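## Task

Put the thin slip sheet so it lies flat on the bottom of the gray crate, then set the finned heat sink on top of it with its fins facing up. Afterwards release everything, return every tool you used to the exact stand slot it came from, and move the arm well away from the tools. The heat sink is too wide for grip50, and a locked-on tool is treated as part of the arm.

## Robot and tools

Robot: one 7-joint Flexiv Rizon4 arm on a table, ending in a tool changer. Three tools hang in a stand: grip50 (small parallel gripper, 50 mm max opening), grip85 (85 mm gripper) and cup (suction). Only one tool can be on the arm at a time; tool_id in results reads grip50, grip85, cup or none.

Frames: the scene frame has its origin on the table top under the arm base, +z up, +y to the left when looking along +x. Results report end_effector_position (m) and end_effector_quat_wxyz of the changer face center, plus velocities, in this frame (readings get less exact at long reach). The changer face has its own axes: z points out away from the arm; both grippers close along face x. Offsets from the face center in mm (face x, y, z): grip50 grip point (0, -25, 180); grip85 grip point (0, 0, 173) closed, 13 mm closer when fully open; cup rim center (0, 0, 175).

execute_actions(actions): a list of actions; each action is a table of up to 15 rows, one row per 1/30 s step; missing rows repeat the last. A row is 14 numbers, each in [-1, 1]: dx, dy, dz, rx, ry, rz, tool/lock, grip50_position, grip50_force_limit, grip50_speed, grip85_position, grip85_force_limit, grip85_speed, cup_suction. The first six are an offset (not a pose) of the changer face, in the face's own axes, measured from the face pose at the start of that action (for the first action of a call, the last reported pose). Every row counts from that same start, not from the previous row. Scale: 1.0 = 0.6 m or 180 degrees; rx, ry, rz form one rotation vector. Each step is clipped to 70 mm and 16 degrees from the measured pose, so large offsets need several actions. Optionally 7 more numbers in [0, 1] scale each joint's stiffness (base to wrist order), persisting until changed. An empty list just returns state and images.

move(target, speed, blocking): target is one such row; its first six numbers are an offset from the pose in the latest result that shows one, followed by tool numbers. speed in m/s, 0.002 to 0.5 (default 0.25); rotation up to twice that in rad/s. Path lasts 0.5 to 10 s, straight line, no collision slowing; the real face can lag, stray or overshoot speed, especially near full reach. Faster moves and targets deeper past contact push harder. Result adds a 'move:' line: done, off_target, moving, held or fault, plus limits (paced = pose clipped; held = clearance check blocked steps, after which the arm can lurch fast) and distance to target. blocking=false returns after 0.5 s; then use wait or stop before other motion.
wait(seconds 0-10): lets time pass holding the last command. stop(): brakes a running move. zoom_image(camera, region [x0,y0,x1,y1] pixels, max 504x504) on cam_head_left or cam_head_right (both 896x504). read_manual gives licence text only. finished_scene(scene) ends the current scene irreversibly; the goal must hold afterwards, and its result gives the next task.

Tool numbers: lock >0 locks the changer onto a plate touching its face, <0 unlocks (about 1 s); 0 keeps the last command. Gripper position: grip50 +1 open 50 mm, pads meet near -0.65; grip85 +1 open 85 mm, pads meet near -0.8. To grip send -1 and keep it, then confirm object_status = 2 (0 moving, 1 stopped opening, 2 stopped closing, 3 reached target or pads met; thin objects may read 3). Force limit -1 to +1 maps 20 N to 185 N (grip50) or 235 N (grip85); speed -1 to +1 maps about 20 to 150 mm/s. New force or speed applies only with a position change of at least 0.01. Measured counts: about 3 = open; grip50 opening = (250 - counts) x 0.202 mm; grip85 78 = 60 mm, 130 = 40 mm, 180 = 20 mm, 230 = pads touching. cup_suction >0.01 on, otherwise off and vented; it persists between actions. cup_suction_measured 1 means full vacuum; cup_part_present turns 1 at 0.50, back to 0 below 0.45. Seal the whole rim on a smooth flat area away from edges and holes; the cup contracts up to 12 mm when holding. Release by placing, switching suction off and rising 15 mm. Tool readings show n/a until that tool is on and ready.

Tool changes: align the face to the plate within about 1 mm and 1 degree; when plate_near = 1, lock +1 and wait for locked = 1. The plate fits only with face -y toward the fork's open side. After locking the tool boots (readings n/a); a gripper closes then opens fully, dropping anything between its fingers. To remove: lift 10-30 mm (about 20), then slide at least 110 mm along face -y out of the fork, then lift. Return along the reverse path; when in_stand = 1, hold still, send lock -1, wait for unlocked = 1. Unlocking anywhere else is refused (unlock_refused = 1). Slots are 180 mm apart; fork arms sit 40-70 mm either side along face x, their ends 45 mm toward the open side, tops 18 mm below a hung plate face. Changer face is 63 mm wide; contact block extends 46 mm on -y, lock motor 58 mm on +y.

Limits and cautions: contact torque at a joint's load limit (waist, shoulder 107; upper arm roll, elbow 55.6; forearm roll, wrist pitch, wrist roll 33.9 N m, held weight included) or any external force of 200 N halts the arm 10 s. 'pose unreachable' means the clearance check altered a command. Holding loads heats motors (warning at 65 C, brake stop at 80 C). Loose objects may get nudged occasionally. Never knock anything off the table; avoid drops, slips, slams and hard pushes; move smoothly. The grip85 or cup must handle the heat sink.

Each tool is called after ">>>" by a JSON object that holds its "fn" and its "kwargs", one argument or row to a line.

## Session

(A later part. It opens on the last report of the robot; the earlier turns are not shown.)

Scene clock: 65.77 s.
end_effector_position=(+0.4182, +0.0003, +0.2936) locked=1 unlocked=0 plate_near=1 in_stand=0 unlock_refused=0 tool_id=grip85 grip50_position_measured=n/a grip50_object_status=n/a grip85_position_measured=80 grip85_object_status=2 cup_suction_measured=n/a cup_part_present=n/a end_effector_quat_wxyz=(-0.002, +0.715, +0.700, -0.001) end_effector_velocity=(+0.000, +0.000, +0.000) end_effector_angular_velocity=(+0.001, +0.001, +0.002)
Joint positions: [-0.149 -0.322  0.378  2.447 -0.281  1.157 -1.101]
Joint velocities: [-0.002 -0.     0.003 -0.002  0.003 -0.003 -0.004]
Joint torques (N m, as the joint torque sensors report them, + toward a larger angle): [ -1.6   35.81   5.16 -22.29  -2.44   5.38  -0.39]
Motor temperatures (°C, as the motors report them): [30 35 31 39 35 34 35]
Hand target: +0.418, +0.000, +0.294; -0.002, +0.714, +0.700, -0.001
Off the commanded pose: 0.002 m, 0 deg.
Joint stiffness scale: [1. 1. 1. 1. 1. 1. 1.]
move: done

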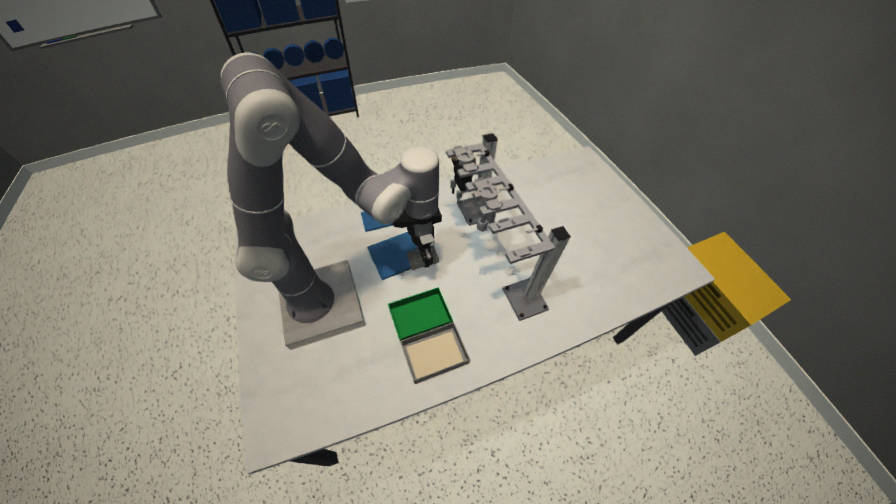

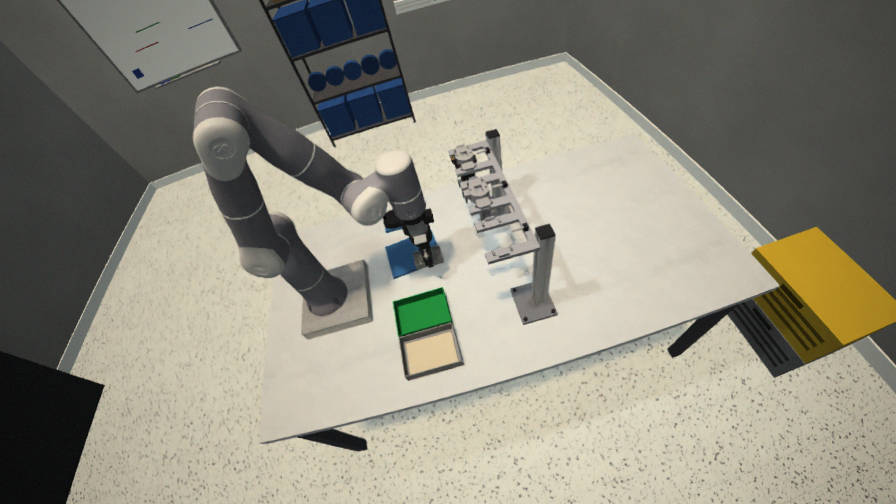

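>>> {"fn": "move", "kwargs": {
  "target": [-0.5214, -0.1144, 0.0143, 0, 0, 0, 0, 0, 0, 0, -1, -0.4, -0.3, 0],
  "speed": 0.35
}}

Scene clock: 67.43 s.
end_effector_position=(+0.3422, -0.3097, +0.2841) locked=1 unlocked=0 plate_near=1 in_stand=0 unlock_refused=0 tool_id=grip85 grip50_position_measured=n/a grip50_object_status=n/a grip85_position_measured=80 grip85_object_status=2 cup_suction_measured=n/a cup_part_present=n/a end_effector_quat_wxyz=(-0.003, +0.715, +0.699, -0.000) end_effector_velocity=(+0.000, -0.001, +0.000) end_effector_angular_velocity=(+0.001, -0.000, +0.002)
Joint positions: [-0.689 -0.389  0.196  2.338 -0.17   1.135 -1.924]
Joint velocities: [-0.002 -0.001  0.001 -0.003  0.001 -0.002 -0.004]
Joint torques (N m, as the joint torque sensors report them, + toward a larger angle): [ -1.23  42.3    4.04 -22.62  -2.63   5.16  -0.67]
Motor temperatures (°C, as the motors report them): [30 35 31 39 35 34 35]
Hand target: +0.342, -0.310, +0.284; -0.003, +0.715, +0.700, -0.000
Off the commanded pose: 0.002 m, 0 deg.
Joint stiffness scale: [1. 1. 1. 1. 1. 1. 1.]
move: done

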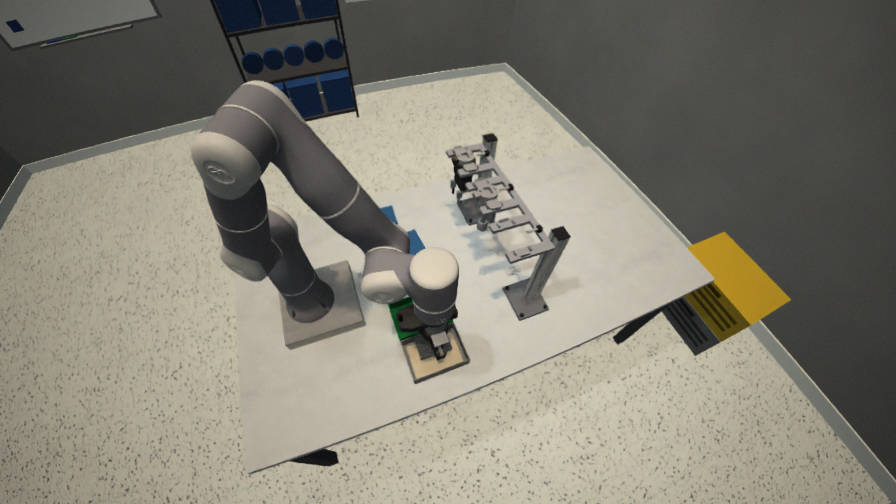

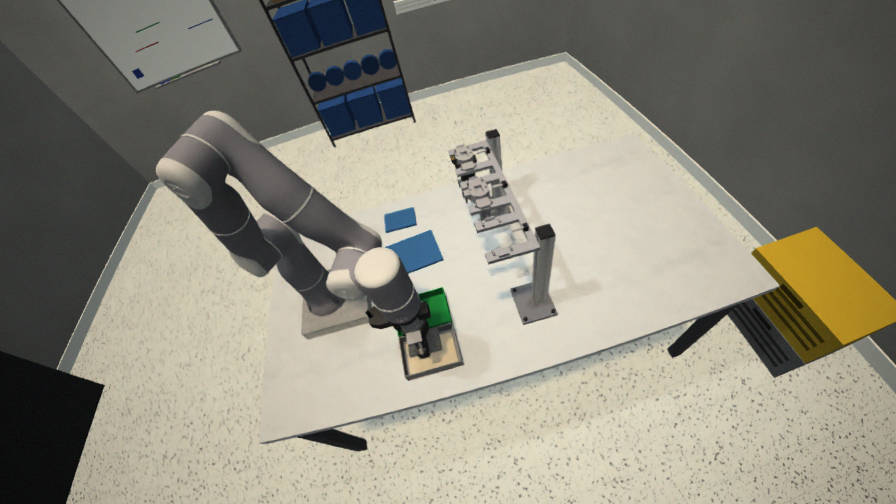

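>>> {"fn": "zoom_image", "kwargs": {
  "camera": "cam_head_left",
  "region": [380, 290, 480, 390]
}}

>>> {"fn": "zoom_image", "kwargs": {
  "camera": "cam_head_right",
  "region": [375, 290, 475, 390]
}}

Region (380, 290, 480, 390) of cam_head_left's 896x504 image, scaled by 5.040, with more detail than that image has.

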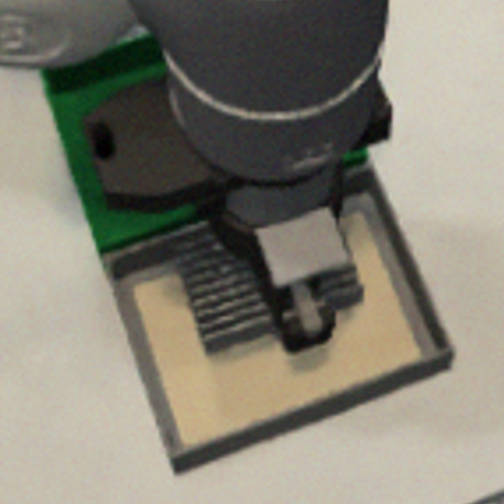

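Region (375, 290, 475, 390) of cam_head_right's 896x504 image, scaled by 5.040, with more detail than that image has.

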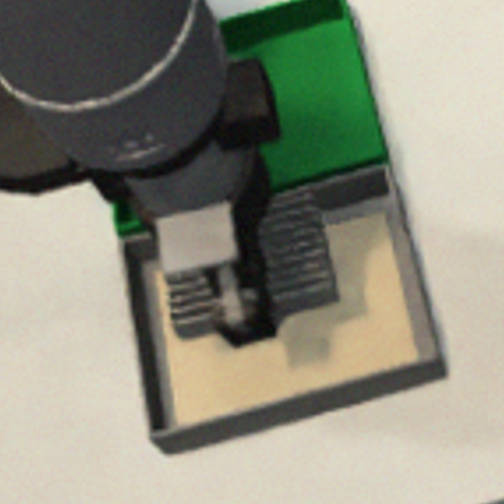

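>>> {"fn": "move", "kwargs": {
  "target": [-0.002, 0.0013, 0.0968, -0.0014, -0.0013, 0, 0, 0, 0, 0, -1, -0.4, -0.3, 0],
  "speed": 0.12
}}

Scene clock: 68.77 s.
end_effector_position=(+0.3427, -0.3107, +0.2260) locked=1 unlocked=0 plate_near=1 in_stand=0 unlock_refused=0 tool_id=grip85 grip50_position_measured=n/a grip50_object_status=n/a grip85_position_measured=80 grip85_object_status=2 cup_suction_measured=n/a cup_part_present=n/a end_effector_quat_wxyz=(-0.000, +0.715, +0.700, -0.000) end_effector_velocity=(+0.000, -0.000, +0.000) end_effector_angular_velocity=(-0.002, -0.001, +0.001)
Joint positions: [-0.634 -0.549  0.114  2.358 -0.24   1.322 -1.876]
Joint velocities: [ 0.003 -0.001 -0.003 -0.    -0.     0.002 -0.   ]
Joint torques (N m, as the joint torque sensors report them, + toward a larger angle): [  1.09  44.63   1.68 -17.4   -2.12   6.92   1.17]
Motor temperatures (°C, as the motors report them): [30 35 31 39 35 34 35]
Hand target: +0.343, -0.311, +0.226; +0.000, +0.715, +0.699, -0.000
Off the commanded pose: 0.000 m, 0 deg.
Joint stiffness scale: [1. 1. 1. 1. 1. 1. 1.]
move: done

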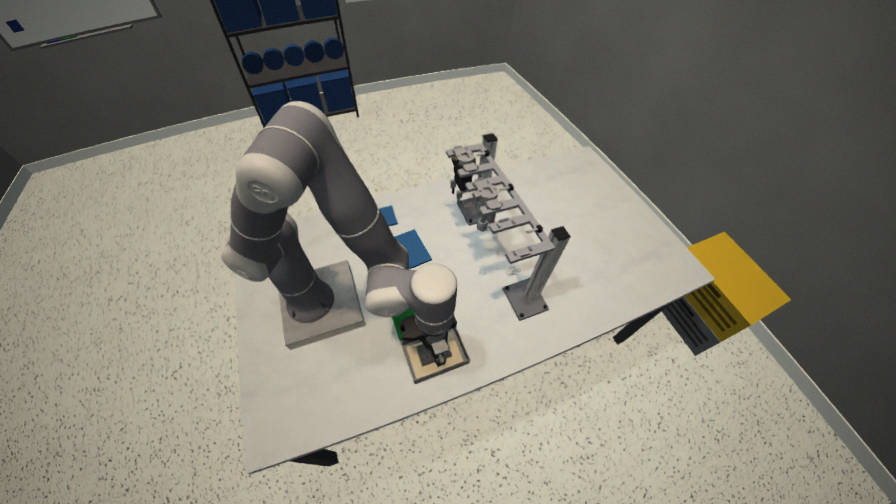

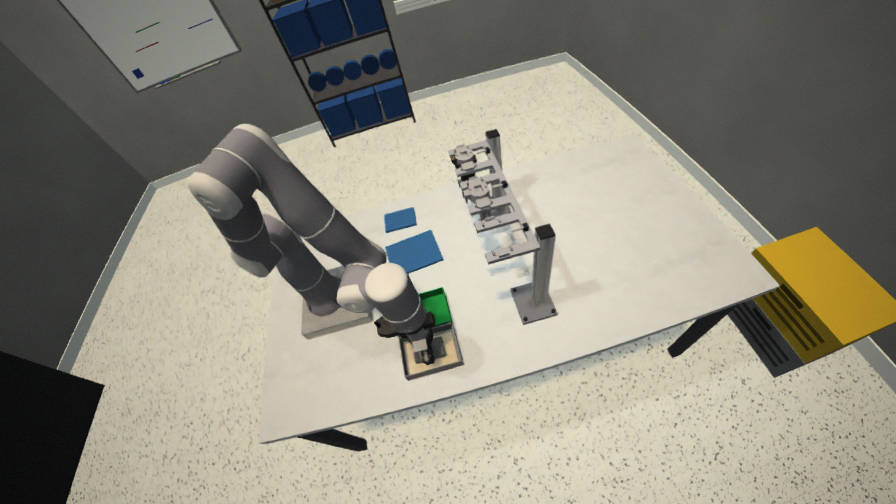

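>>> {"fn": "zoom_image", "kwargs": {
  "camera": "cam_head_left",
  "region": [390, 310, 475, 395]
}}

>>> {"fn": "zoom_image", "kwargs": {
  "camera": "cam_head_right",
  "region": [388, 305, 473, 390]
}}

Region (390, 310, 475, 395) of cam_head_left's 896x504 image, scaled by 5.929, with more detail than that image has.

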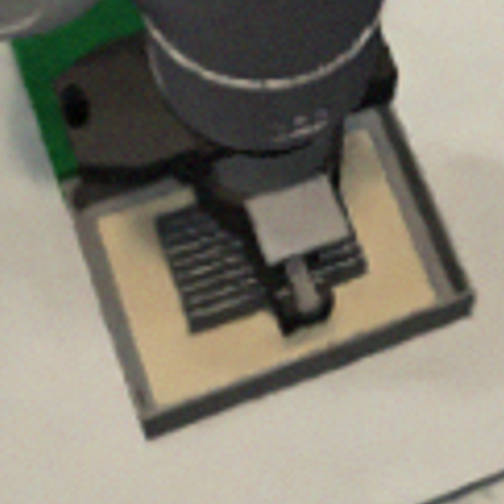

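Region (388, 305, 473, 390) of cam_head_right's 896x504 image, scaled by 5.929, with more detail than that image has.

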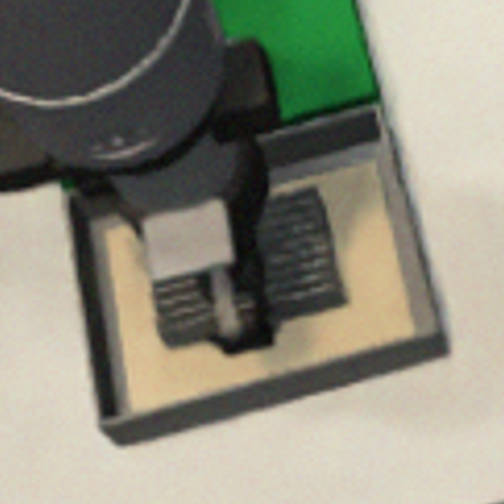

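>>> {"fn": "execute_actions", "kwargs": {
  "actions": [
    [[0,0,0.001,0,0,0,0,0,0,0,-1,-0.4,-0.3,0],[0,0,0.002,0,0,0,0,0,0,0,-1,-0.4,-0.3,0],[0,0,0.003,0,0,0,0,0,0,0,-1,-0.4,-0.3,0],[0,0,0.004,0,0,0,0,0,0,0,-1,-0.4,-0.3,0],[0,0,0.005,0,0,0,0,0,0,0,-1,-0.4,-0.3,0],[0,0,0.006,0,0,0,0,0,0,0,-1,-0.4,-0.3,0],[0,0,0.007,0,0,0,0,0,0,0,-1,-0.4,-0.3,0],[0,0,0.008,0,0,0,0,0,0,0,-1,-0.4,-0.3,0],[0,0,0.009,0,0,0,0,0,0,0,-1,-0.4,-0.3,0],[0,0,0.010,0,0,0,0,0,0,0,-1,-0.4,-0.3,0],[0,0,0.011,0,0,0,0,0,0,0,-1,-0.4,-0.3,0],[0,0,0.0117,0,0,0,0,0,0,0,-1,-0.4,-0.3,0]]
  ]
}}

Scene clock: 69.80 s.
end_effector_position=(+0.3425, -0.3107, +0.2190) locked=1 unlocked=0 plate_near=1 in_stand=0 unlock_refused=0 tool_id=grip85 grip50_position_measured=n/a grip50_object_status=n/a grip85_position_measured=80 grip85_object_status=2 cup_suction_measured=n/a cup_part_present=n/a end_effector_quat_wxyz=(-0.001, +0.714, +0.700, -0.001) end_effector_velocity=(+0.000, -0.000, -0.002) end_effector_angular_velocity=(-0.001, -0.001, +0.001)
Joint positions: [-0.626 -0.569  0.103  2.358 -0.244  1.341 -1.873]
Joint velocities: [ 0.005 -0.005 -0.005 -0.     0.     0.007 -0.   ]
Joint torques (N m, as the joint torque sensors report them, + toward a larger angle): [  1.46  44.67   1.52 -16.39  -2.15   6.95   1.07]
Motor temperatures (°C, as the motors report them): [30 35 31 39 35 34 35]
Hand target: +0.343, -0.311, +0.219; -0.000, +0.715, +0.700, -0.000
Off the commanded pose: 0.000 m, 0 deg.
Joint stiffness scale: [1. 1. 1. 1. 1. 1. 1.]
Step readings (end_effector_position):
0: (+0.3427, -0.3108, +0.2260)
1: (+0.3427, -0.3108, +0.2259)
2: (+0.3426, -0.3108, +0.2255)
4: (+0.3426, -0.3107, +0.2245)
8: (+0.3425, -0.3107, +0.2221)
15: end_effector_position above

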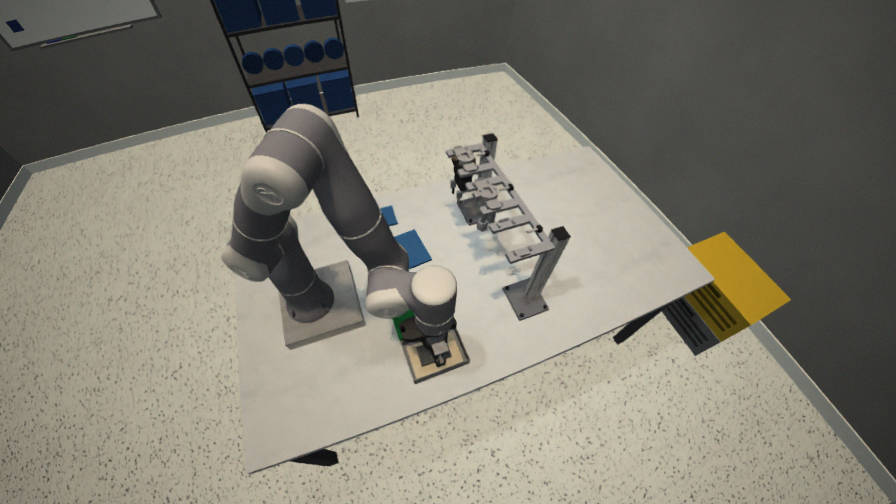

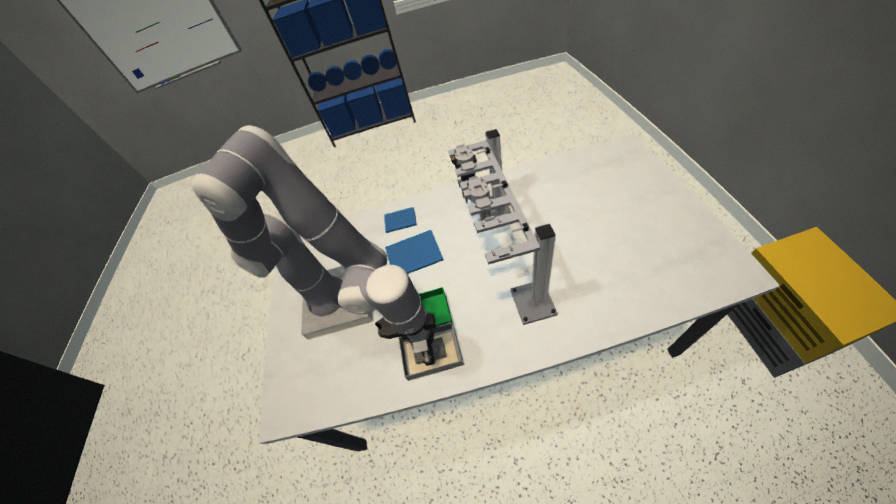

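>>> {"fn": "execute_actions", "kwargs": {
  "actions": [
    [[0,0,0.0005,0,0,0,0,0,0,0,-1,-0.4,-0.3,0],[0,0,0.001,0,0,0,0,0,0,0,-1,-0.4,-0.3,0],[0,0,0.0015,0,0,0,0,0,0,0,-1,-0.4,-0.3,0],[0,0,0.002,0,0,0,0,0,0,0,-1,-0.4,-0.3,0],[0,0,0.0025,0,0,0,0,0,0,0,-1,-0.4,-0.3,0],[0,0,0.003,0,0,0,0,0,0,0,-1,-0.4,-0.3,0],[0,0,0.0035,0,0,0,0,0,0,0,-1,-0.4,-0.3,0],[0,0,0.004,0,0,0,0,0,0,0,-1,-0.4,-0.3,0],[0,0,0.0045,0,0,0,0,0,0,0,-1,-0.4,-0.3,0],[0,0,0.005,0,0,0,0,0,0,0,-1,-0.4,-0.3,0]]
  ]
}}

Scene clock: 70.63 s.
end_effector_position=(+0.3422, -0.3106, +0.2158) locked=1 unlocked=0 plate_near=1 in_stand=0 unlock_refused=0 tool_id=grip85 grip50_position_measured=n/a grip50_object_status=n/a grip85_position_measured=80 grip85_object_status=2 cup_suction_measured=n/a cup_part_present=n/a end_effector_quat_wxyz=(-0.001, +0.714, +0.700, -0.001) end_effector_velocity=(+0.000, +0.000, -0.000) end_effector_angular_velocity=(-0.001, -0.000, +0.000)
Joint positions: [-0.622 -0.578  0.099  2.358 -0.244  1.349 -1.872]
Joint velocities: [ 0.002 -0.001 -0.001  0.    -0.     0.001  0.001]
Joint torques (N m, as the joint torque sensors report them, + toward a larger angle): [  1.7   44.98   1.71 -16.68  -1.83   7.02   0.97]
Motor temperatures (°C, as the motors report them): [30 35 31 39 35 34 35]
Hand target: +0.342, -0.311, +0.216; -0.001, +0.714, +0.700, -0.001
Off the commanded pose: 0.000 m, 0 deg.
Joint stiffness scale: [1. 1. 1. 1. 1. 1. 1.]
Step readings (end_effector_position):
0: (+0.3425, -0.3107, +0.2189)
1: (+0.3425, -0.3107, +0.2188)
2: (+0.3424, -0.3107, +0.2187)
4: (+0.3423, -0.3107, +0.2181)
8: (+0.3422, -0.3106, +0.2169)
15: end_effector_position above

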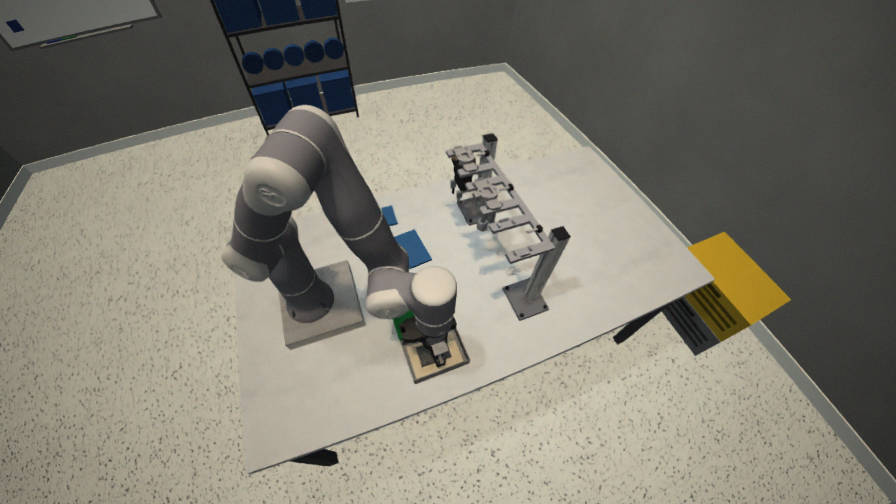

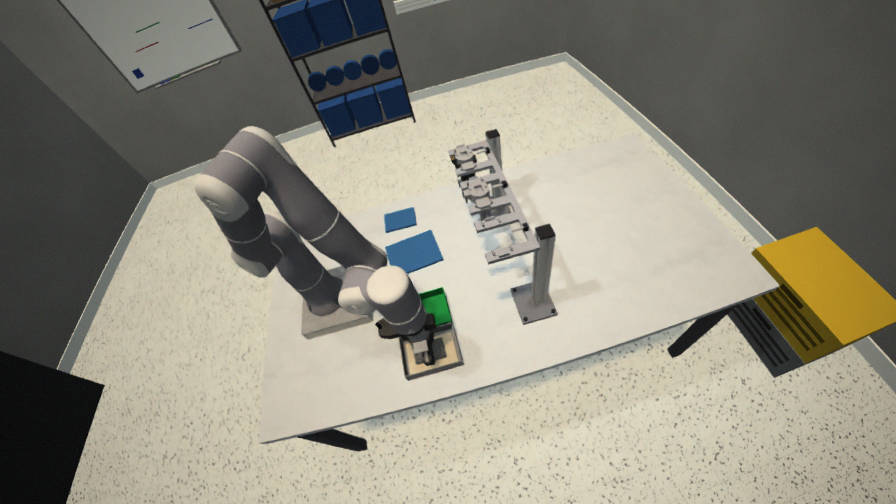

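>>> {"fn": "execute_actions", "kwargs": {
  "actions": [
    [[0,0,0.0005,0,0,0,0,0,0,0,-1,-0.4,-0.3,0],[0,0,0.001,0,0,0,0,0,0,0,-1,-0.4,-0.3,0],[0,0,0.0015,0,0,0,0,0,0,0,-1,-0.4,-0.3,0],[0,0,0.002,0,0,0,0,0,0,0,-1,-0.4,-0.3,0],[0,0,0.0025,0,0,0,0,0,0,0,-1,-0.4,-0.3,0],[0,0,0.003,0,0,0,0,0,0,0,-1,-0.4,-0.3,0],[0,0,0.0035,0,0,0,0,0,0,0,-1,-0.4,-0.3,0],[0,0,0.004,0,0,0,0,0,0,0,-1,-0.4,-0.3,0],[0,0,0.0045,0,0,0,0,0,0,0,-1,-0.4,-0.3,0],[0,0,0.005,0,0,0,0,0,0,0,-1,-0.4,-0.3,0]]
  ]
}}

Scene clock: 71.47 s.
end_effector_position=(+0.3434, -0.3114, +0.2149) locked=1 unlocked=0 plate_near=1 in_stand=0 unlock_refused=0 tool_id=grip85 grip50_position_measured=n/a grip50_object_status=n/a grip85_position_measured=80 grip85_object_status=2 cup_suction_measured=n/a cup_part_present=n/a end_effector_quat_wxyz=(+0.001, +0.714, +0.700, -0.000) end_effector_velocity=(+0.000, -0.000, +0.000) end_effector_angular_velocity=(-0.001, -0.001, -0.000)
Joint positions: [-0.618 -0.583  0.095  2.357 -0.245  1.359 -1.872]
Joint velocities: [ 0.001 -0.    -0.001 -0.    -0.     0.001  0.001]
Joint torques (N m, as the joint torque sensors report them, + toward a larger angle): [  2.91  23.17   1.21 -11.6   -1.65   4.78   1.07]
Motor temperatures (°C, as the motors report them): [30 35 31 39 35 34 35]
Hand target: +0.342, -0.311, +0.213; -0.001, +0.714, +0.700, -0.001
Off the commanded pose: 0.002 m, 0 deg.
Joint stiffness scale: [1. 1. 1. 1. 1. 1. 1.]
Step readings (end_effector_position):
0: (+0.3422, -0.3106, +0.2158)
1: (+0.3422, -0.3106, +0.2157)
2: (+0.3421, -0.3106, +0.2155)
4: (+0.3422, -0.3106, +0.2152)
8: (+0.3428, -0.3110, +0.2150)
15: end_effector_position above

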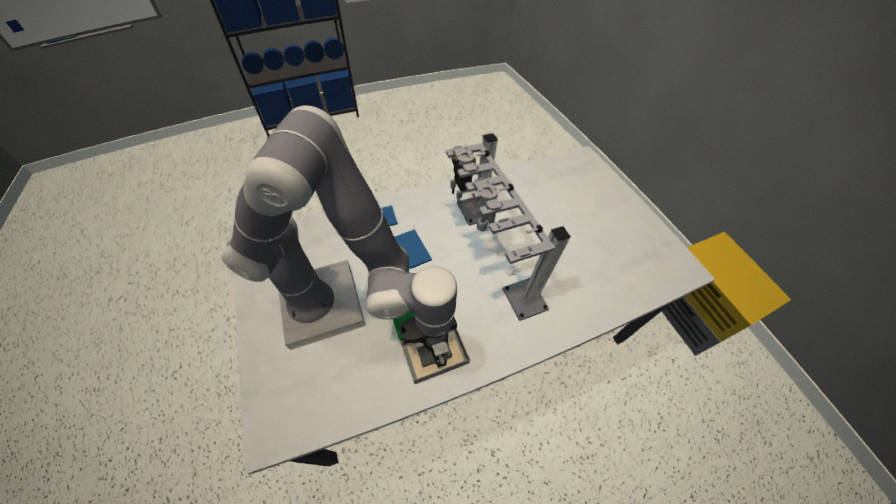

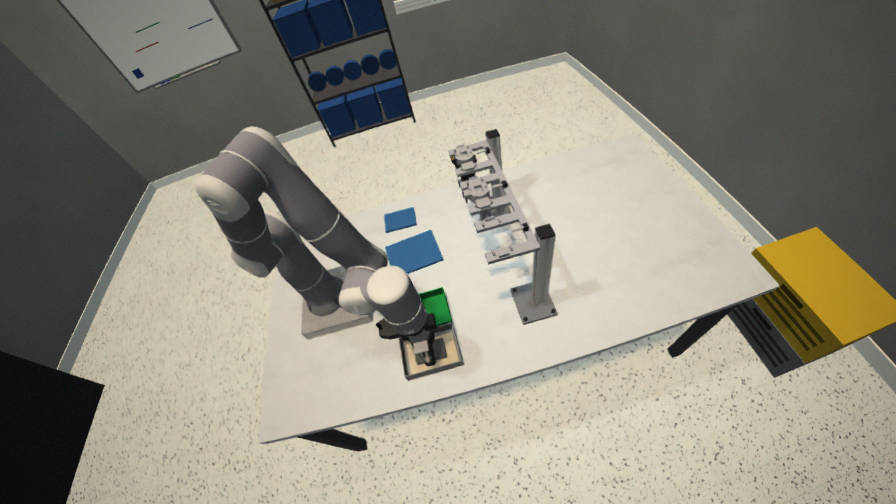

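Contact at z≈0.215. Relieve the push and open the fingers partly.

>>> {"fn": "execute_actions", "kwargs": {
  "actions": [
    [[0,0,0,0,0,0,0,0,0,0,-1,-0.4,-0.3,0],[0,0,0,0,0,0,0,0,0,0,-1,-0.4,-0.3,0],[0,0,0,0,0,0,0,0,0,0,-1,-0.4,-0.3,0],[0,0,0,0,0,0,0,0,0,0,-1,-0.4,-0.3,0],[0,0,0,0,0,0,0,0,0,0,0.65,-0.4,0,0]]
  ]
}}

Scene clock: 72.17 s.
end_effector_position=(+0.3434, -0.3114, +0.2149) locked=1 unlocked=0 plate_near=1 in_stand=0 unlock_refused=0 tool_id=grip85 grip50_position_measured=n/a grip50_object_status=n/a grip85_position_measured=48 grip85_object_status=0 cup_suction_measured=n/a cup_part_present=n/a end_effector_quat_wxyz=(+0.001, +0.714, +0.700, -0.000) end_effector_velocity=(+0.000, +0.000, +0.000) end_effector_angular_velocity=(-0.000, -0.000, +0.001)
Joint positions: [-0.618 -0.583  0.094  2.357 -0.245  1.359 -1.872]
Joint velocities: [ 0.     0.     0.     0.    -0.     0.    -0.001]
Joint torques (N m, as the joint torque sensors report them, + toward a larger angle): [ -0.19  44.3    2.89 -15.23  -1.62   5.84   0.17]
Motor temperatures (°C, as the motors report them): [30 36 31 39 35 34 35]
Hand target: +0.343, -0.311, +0.215; +0.001, +0.714, +0.700, -0.000
Off the commanded pose: 0.000 m, 0 deg.
Joint stiffness scale: [1. 1. 1. 1. 1. 1. 1.]
Step readings (end_effector_position):
0: (+0.3434, -0.3114, +0.2149)
1: (+0.3435, -0.3115, +0.2151)
2: (+0.3435, -0.3115, +0.2153)
4: (+0.3435, -0.3115, +0.2153)
8: (+0.3434, -0.3114, +0.2150)
15: end_effector_position above

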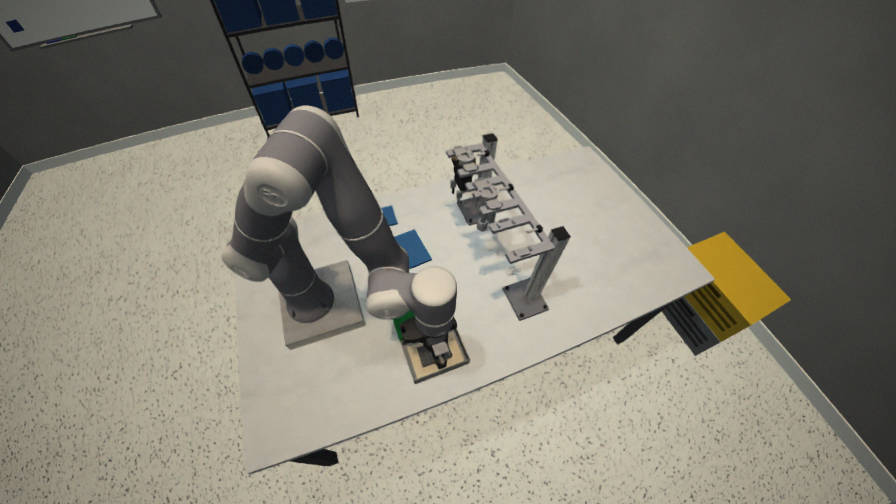

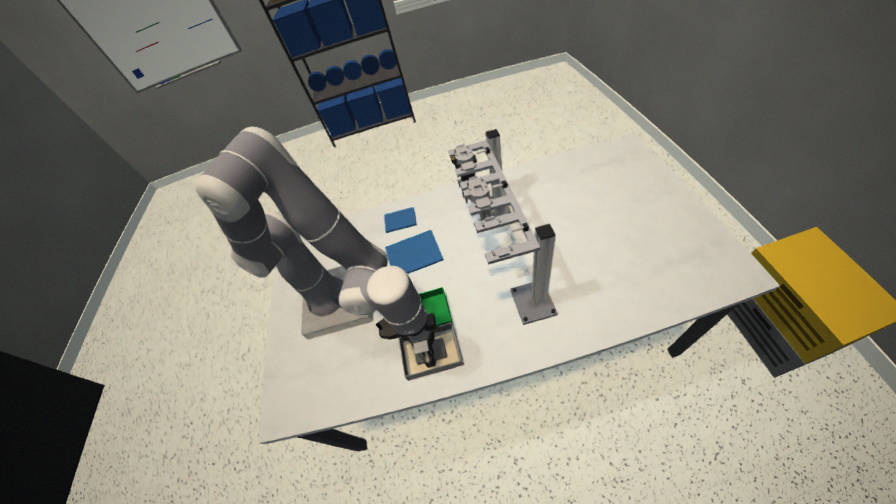

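>>> {"fn": "move", "kwargs": {
  "target": [0, 0, -0.075, 0, 0, 0, 0, 0, 0, 0, 0.65, -0.4, 0, 0],
  "speed": 0.15
}}

Scene clock: 73.10 s.
end_effector_position=(+0.3432, -0.3112, +0.2598) locked=1 unlocked=0 plate_near=1 in_stand=0 unlock_refused=0 tool_id=grip85 grip50_position_measured=n/a grip50_object_status=n/a grip85_position_measured=48 grip85_object_status=3 cup_suction_measured=n/a cup_part_present=n/a end_effector_quat_wxyz=(+0.001, +0.714, +0.700, +0.000) end_effector_velocity=(-0.000, +0.001, -0.000) end_effector_angular_velocity=(+0.001, +0.001, +0.001)
Joint positions: [-0.666 -0.457  0.16   2.351 -0.205  1.224 -1.902]
Joint velocities: [-0.002  0.     0.003  0.     0.    -0.002 -0.   ]
Joint torques (N m, as the joint torque sensors report them, + toward a larger angle): [ -1.59  42.81   3.68 -19.79  -1.95   4.98  -0.67]
Motor temperatures (°C, as the motors report them): [30 36 31 39 35 34 35]
Hand target: +0.343, -0.311, +0.260; +0.001, +0.714, +0.700, -0.000
Off the commanded pose: 0.000 m, 0 deg.
Joint stiffness scale: [1. 1. 1. 1. 1. 1. 1.]
move: done

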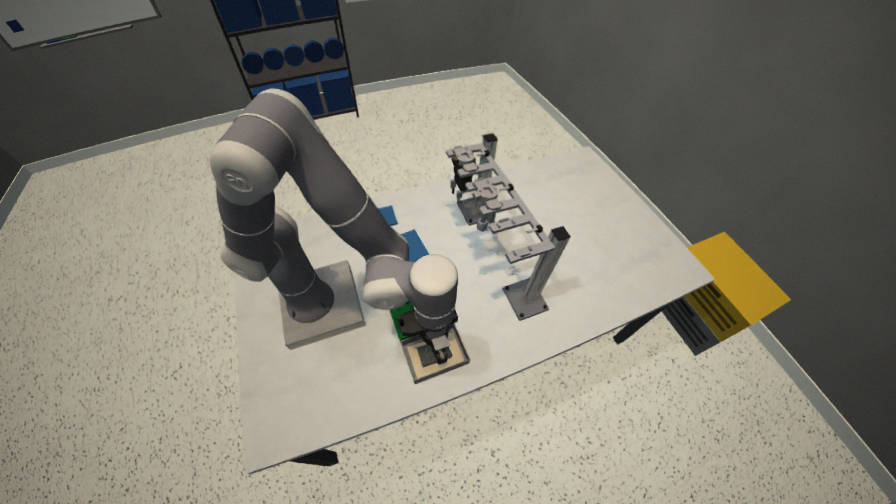

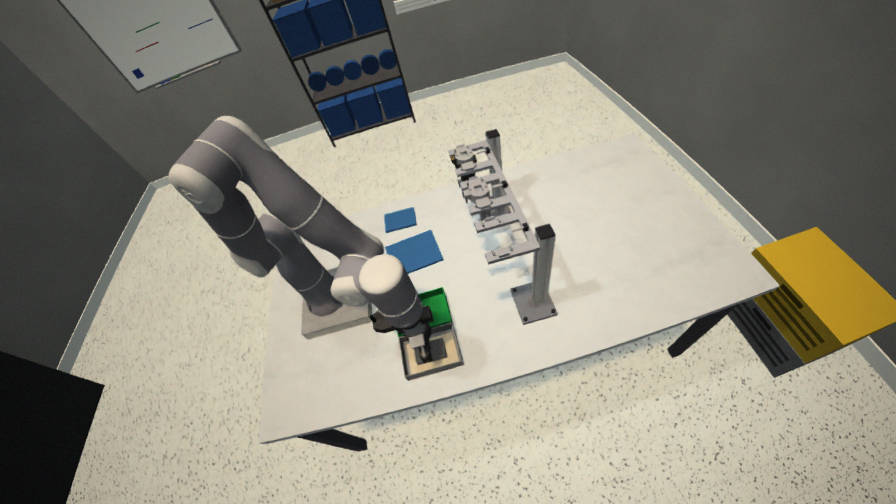

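>>> {"fn": "move", "kwargs": {
  "target": [0.2141, 0.2705, -0.237, 0, 0, 0, 0, 0, 0, 0, 0.65, -0.4, 0, 0],
  "speed": 0.35
}}

Scene clock: 74.93 s.
end_effector_position=(+0.5076, -0.1863, +0.4025) locked=1 unlocked=0 plate_near=1 in_stand=0 unlock_refused=0 tool_id=grip85 grip50_position_measured=n/a grip50_object_status=n/a grip85_position_measured=48 grip85_object_status=3 cup_suction_measured=n/a cup_part_present=n/a end_effector_quat_wxyz=(+0.002, +0.714, +0.700, -0.000) end_effector_velocity=(+0.001, -0.000, +0.001) end_effector_angular_velocity=(-0.000, -0.003, -0.001)
Joint positions: [-0.438 -0.303  0.331  2.012 -0.13   0.724 -1.608]
Joint velocities: [-0.    -0.    -0.    -0.003 -0.    -0.001  0.001]
Joint torques (N m, as the joint torque sensors report them, + toward a larger angle): [  0.22  45.79   3.21 -32.12  -4.62   4.98   1.16]
Motor temperatures (°C, as the motors report them): [30 36 31 39 35 34 35]
Hand target: +0.508, -0.186, +0.402; +0.002, +0.714, +0.700, -0.000
Off the commanded pose: 0.001 m, 0 deg.
Joint stiffness scale: [1. 1. 1. 1. 1. 1. 1.]
move: done

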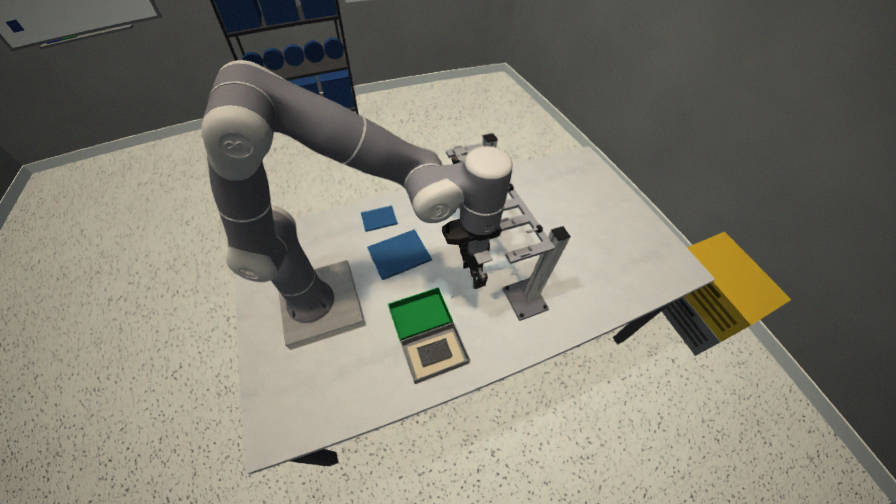

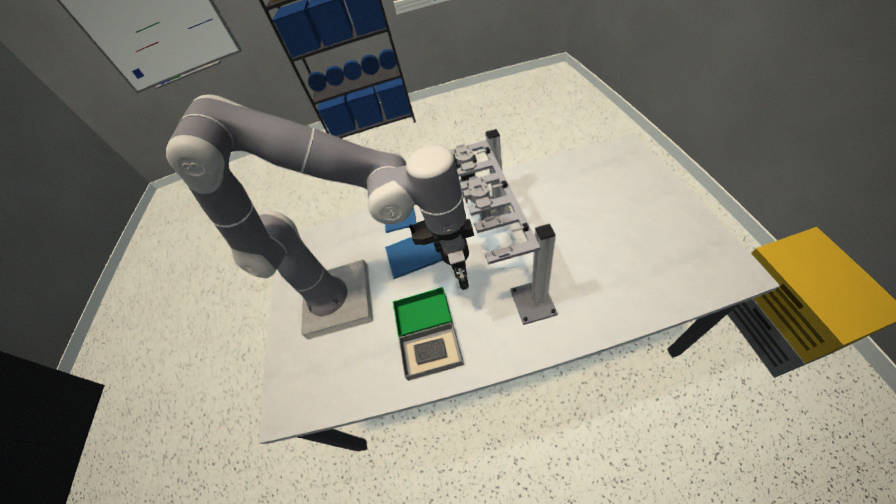

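>>> {"fn": "move", "kwargs": {
  "target": [0.0006, 0.1967, 0.0008, 0.0009, 0.0009, 0, 0, 0, 0, 0, 0.65, -0.4, 0, 0],
  "speed": 0.15
}}

Scene clock: 76.37 s.
end_effector_position=(+0.6257, -0.1885, +0.4029) locked=1 unlocked=0 plate_near=1 in_stand=0 unlock_refused=0 tool_id=grip85 grip50_position_measured=n/a grip50_object_status=n/a grip85_position_measured=48 grip85_object_status=3 cup_suction_measured=n/a cup_part_present=n/a end_effector_quat_wxyz=(+0.000, +0.714, +0.700, -0.000) end_effector_velocity=(+0.001, -0.000, +0.001) end_effector_angular_velocity=(+0.000, -0.001, +0.001)
Joint positions: [-0.349 -0.538  0.3    1.658 -0.181  0.595 -1.56 ]
Joint velocities: [ 0.    -0.     0.    -0.002  0.    -0.001 -0.001]
Joint torques (N m, as the joint torque sensors report them, + toward a larger angle): [  1.19  58.43   5.68 -34.47  -5.62   4.98   1.08]
Motor temperatures (°C, as the motors report them): [30 36 31 40 35 34 35]
Hand target: +0.626, -0.188, +0.403; +0.000, +0.714, +0.700, -0.000
Off the commanded pose: 0.001 m, 0 deg.
Joint stiffness scale: [1. 1. 1. 1. 1. 1. 1.]
move: done

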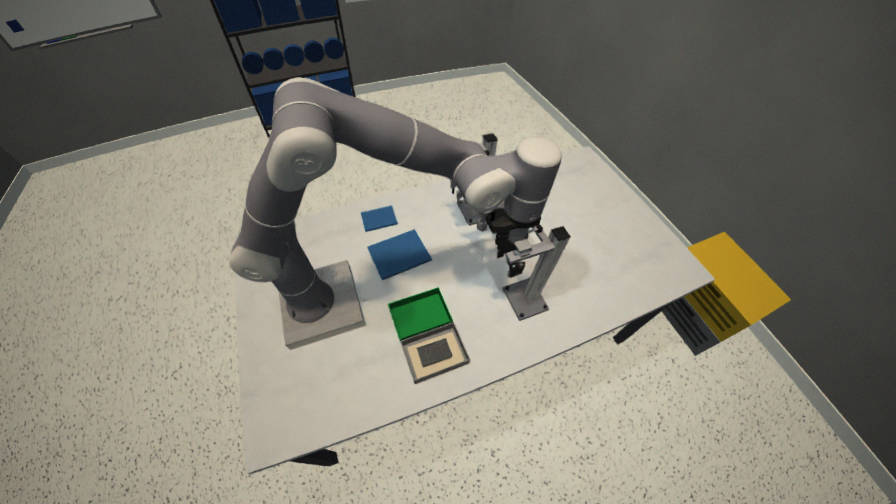

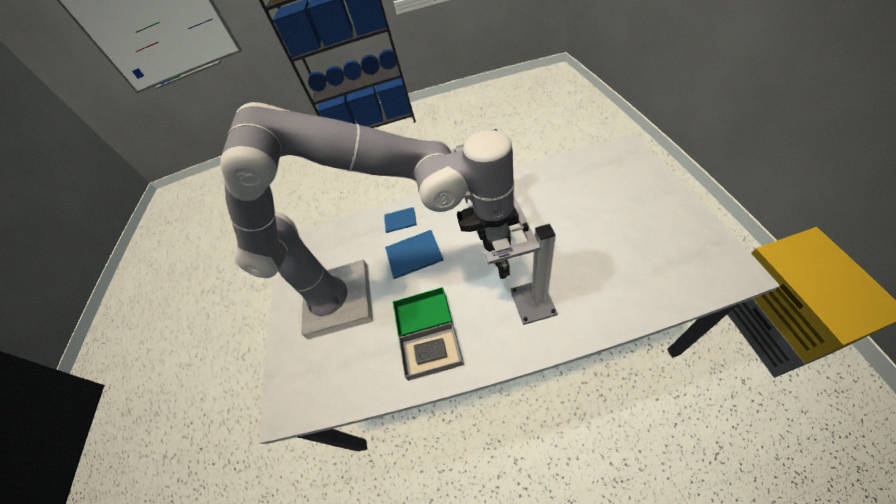

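>>> {"fn": "zoom_image", "kwargs": {
  "camera": "cam_head_left",
  "region": [480, 200, 570, 290]
}}

>>> {"fn": "zoom_image", "kwargs": {
  "camera": "cam_head_right",
  "region": [455, 195, 545, 285]
}}

Region (480, 200, 570, 290) of cam_head_left's 896x504 image, scaled by 5.600, with more detail than that image has.

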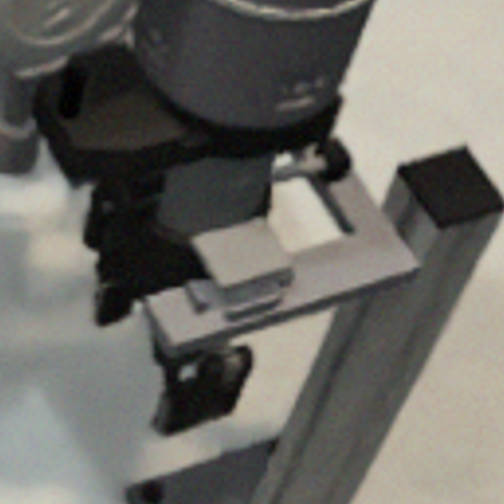

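Region (455, 195, 545, 285) of cam_head_right's 896x504 image, scaled by 5.600, with more detail than that image has.

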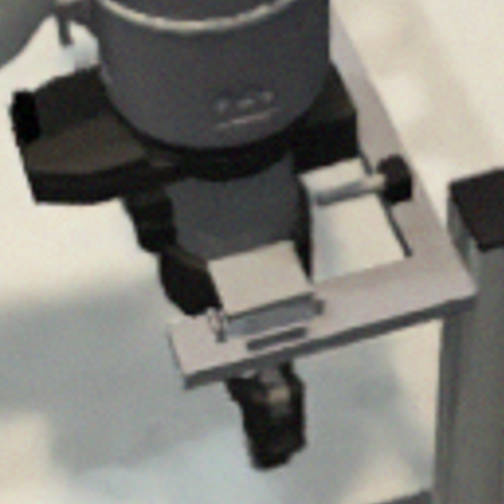

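>>> {"fn": "execute_actions", "kwargs": {
  "actions": [
    [[0.0003,0,0.002,0,0,0,0,0,0,0,0.65,-0.4,0,0],[0.0003,0,0.004,0,0,0,0,0,0,0,0.65,-0.4,0,0],[0.0003,0,0.006,0,0,0,0,0,0,0,0.65,-0.4,0,0],[0.0003,0,0.008,0,0,0,0,0,0,0,0.65,-0.4,0,0],[0.0003,0,0.010,0,0,0,0,0,0,0,0.65,-0.4,0,0],[0.0003,0,0.012,0,0,0,0,0,0,0,0.65,-0.4,0,0],[0.0003,0,0.014,0,0,0,0,0,0,0,0.65,-0.4,0,0],[0.0003,0,0.016,0,0,0,0,0,0,0,0.65,-0.4,0,0],[0.0003,0,0.018,0,0,0,0,0,0,0,0.65,-0.4,0,0],[0.0003,0,0.0195,0,0,0,0,0,0,0,0.65,-0.4,0,0],[0.0003,0,0.021,0,0,0,0,0,0,0,0.65,-0.4,0,0],[0.0003,0,0.0225,0,0,0,0,0,0,0,0.65,-0.4,0,0]]
  ]
}}

Scene clock: 77.43 s.
end_effector_position=(+0.6256, -0.1884, +0.3895) locked=1 unlocked=0 plate_near=1 in_stand=0 unlock_refused=0 tool_id=grip85 grip50_position_measured=n/a grip50_object_status=n/a grip85_position_measured=48 grip85_object_status=3 cup_suction_measured=n/a cup_part_present=n/a end_effector_quat_wxyz=(-0.000, +0.714, +0.700, -0.000) end_effector_velocity=(+0.001, +0.000, -0.003) end_effector_angular_velocity=(-0.001, -0.002, +0.002)
Joint positions: [-0.346 -0.555  0.295  1.672 -0.187  0.624 -1.557]
Joint velocities: [ 0.001 -0.004 -0.001  0.002 -0.003  0.009  0.   ]
Joint torques (N m, as the joint torque sensors report them, + toward a larger angle): [  1.18  60.88   5.83 -33.13  -5.83   6.85   1.26]
Motor temperatures (°C, as the motors report them): [30 36 31 40 35 34 35]
Hand target: +0.626, -0.188, +0.389; +0.000, +0.714, +0.700, -0.000
Off the commanded pose: 0.000 m, 0 deg.
Joint stiffness scale: [1. 1. 1. 1. 1. 1. 1.]
Step readings (end_effector_position):
0: (+0.6257, -0.1885, +0.4030)
1: (+0.6257, -0.1885, +0.4028)
2: (+0.6257, -0.1885, +0.4022)
4: (+0.6257, -0.1884, +0.4002)
8: (+0.6256, -0.1884, +0.3953)
15: end_effector_position above

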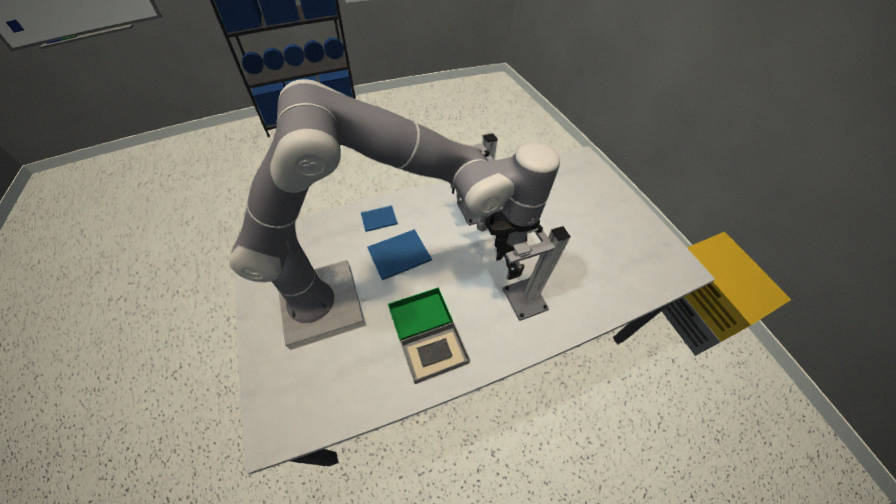

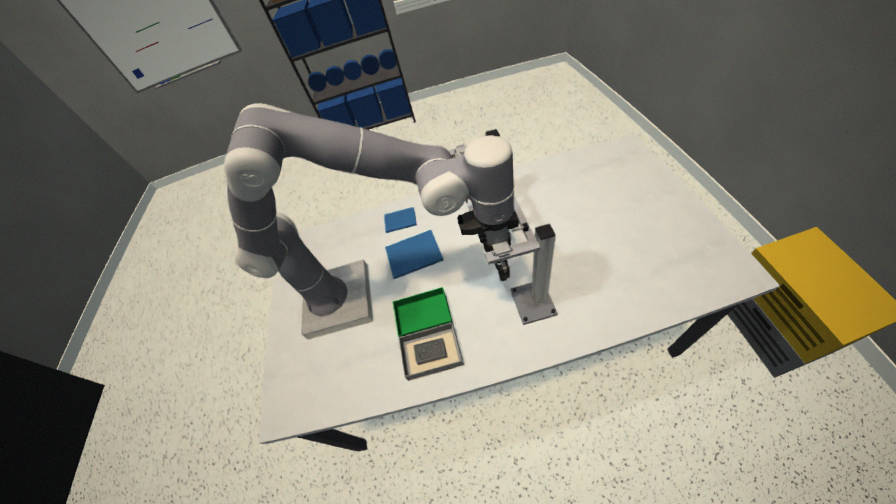

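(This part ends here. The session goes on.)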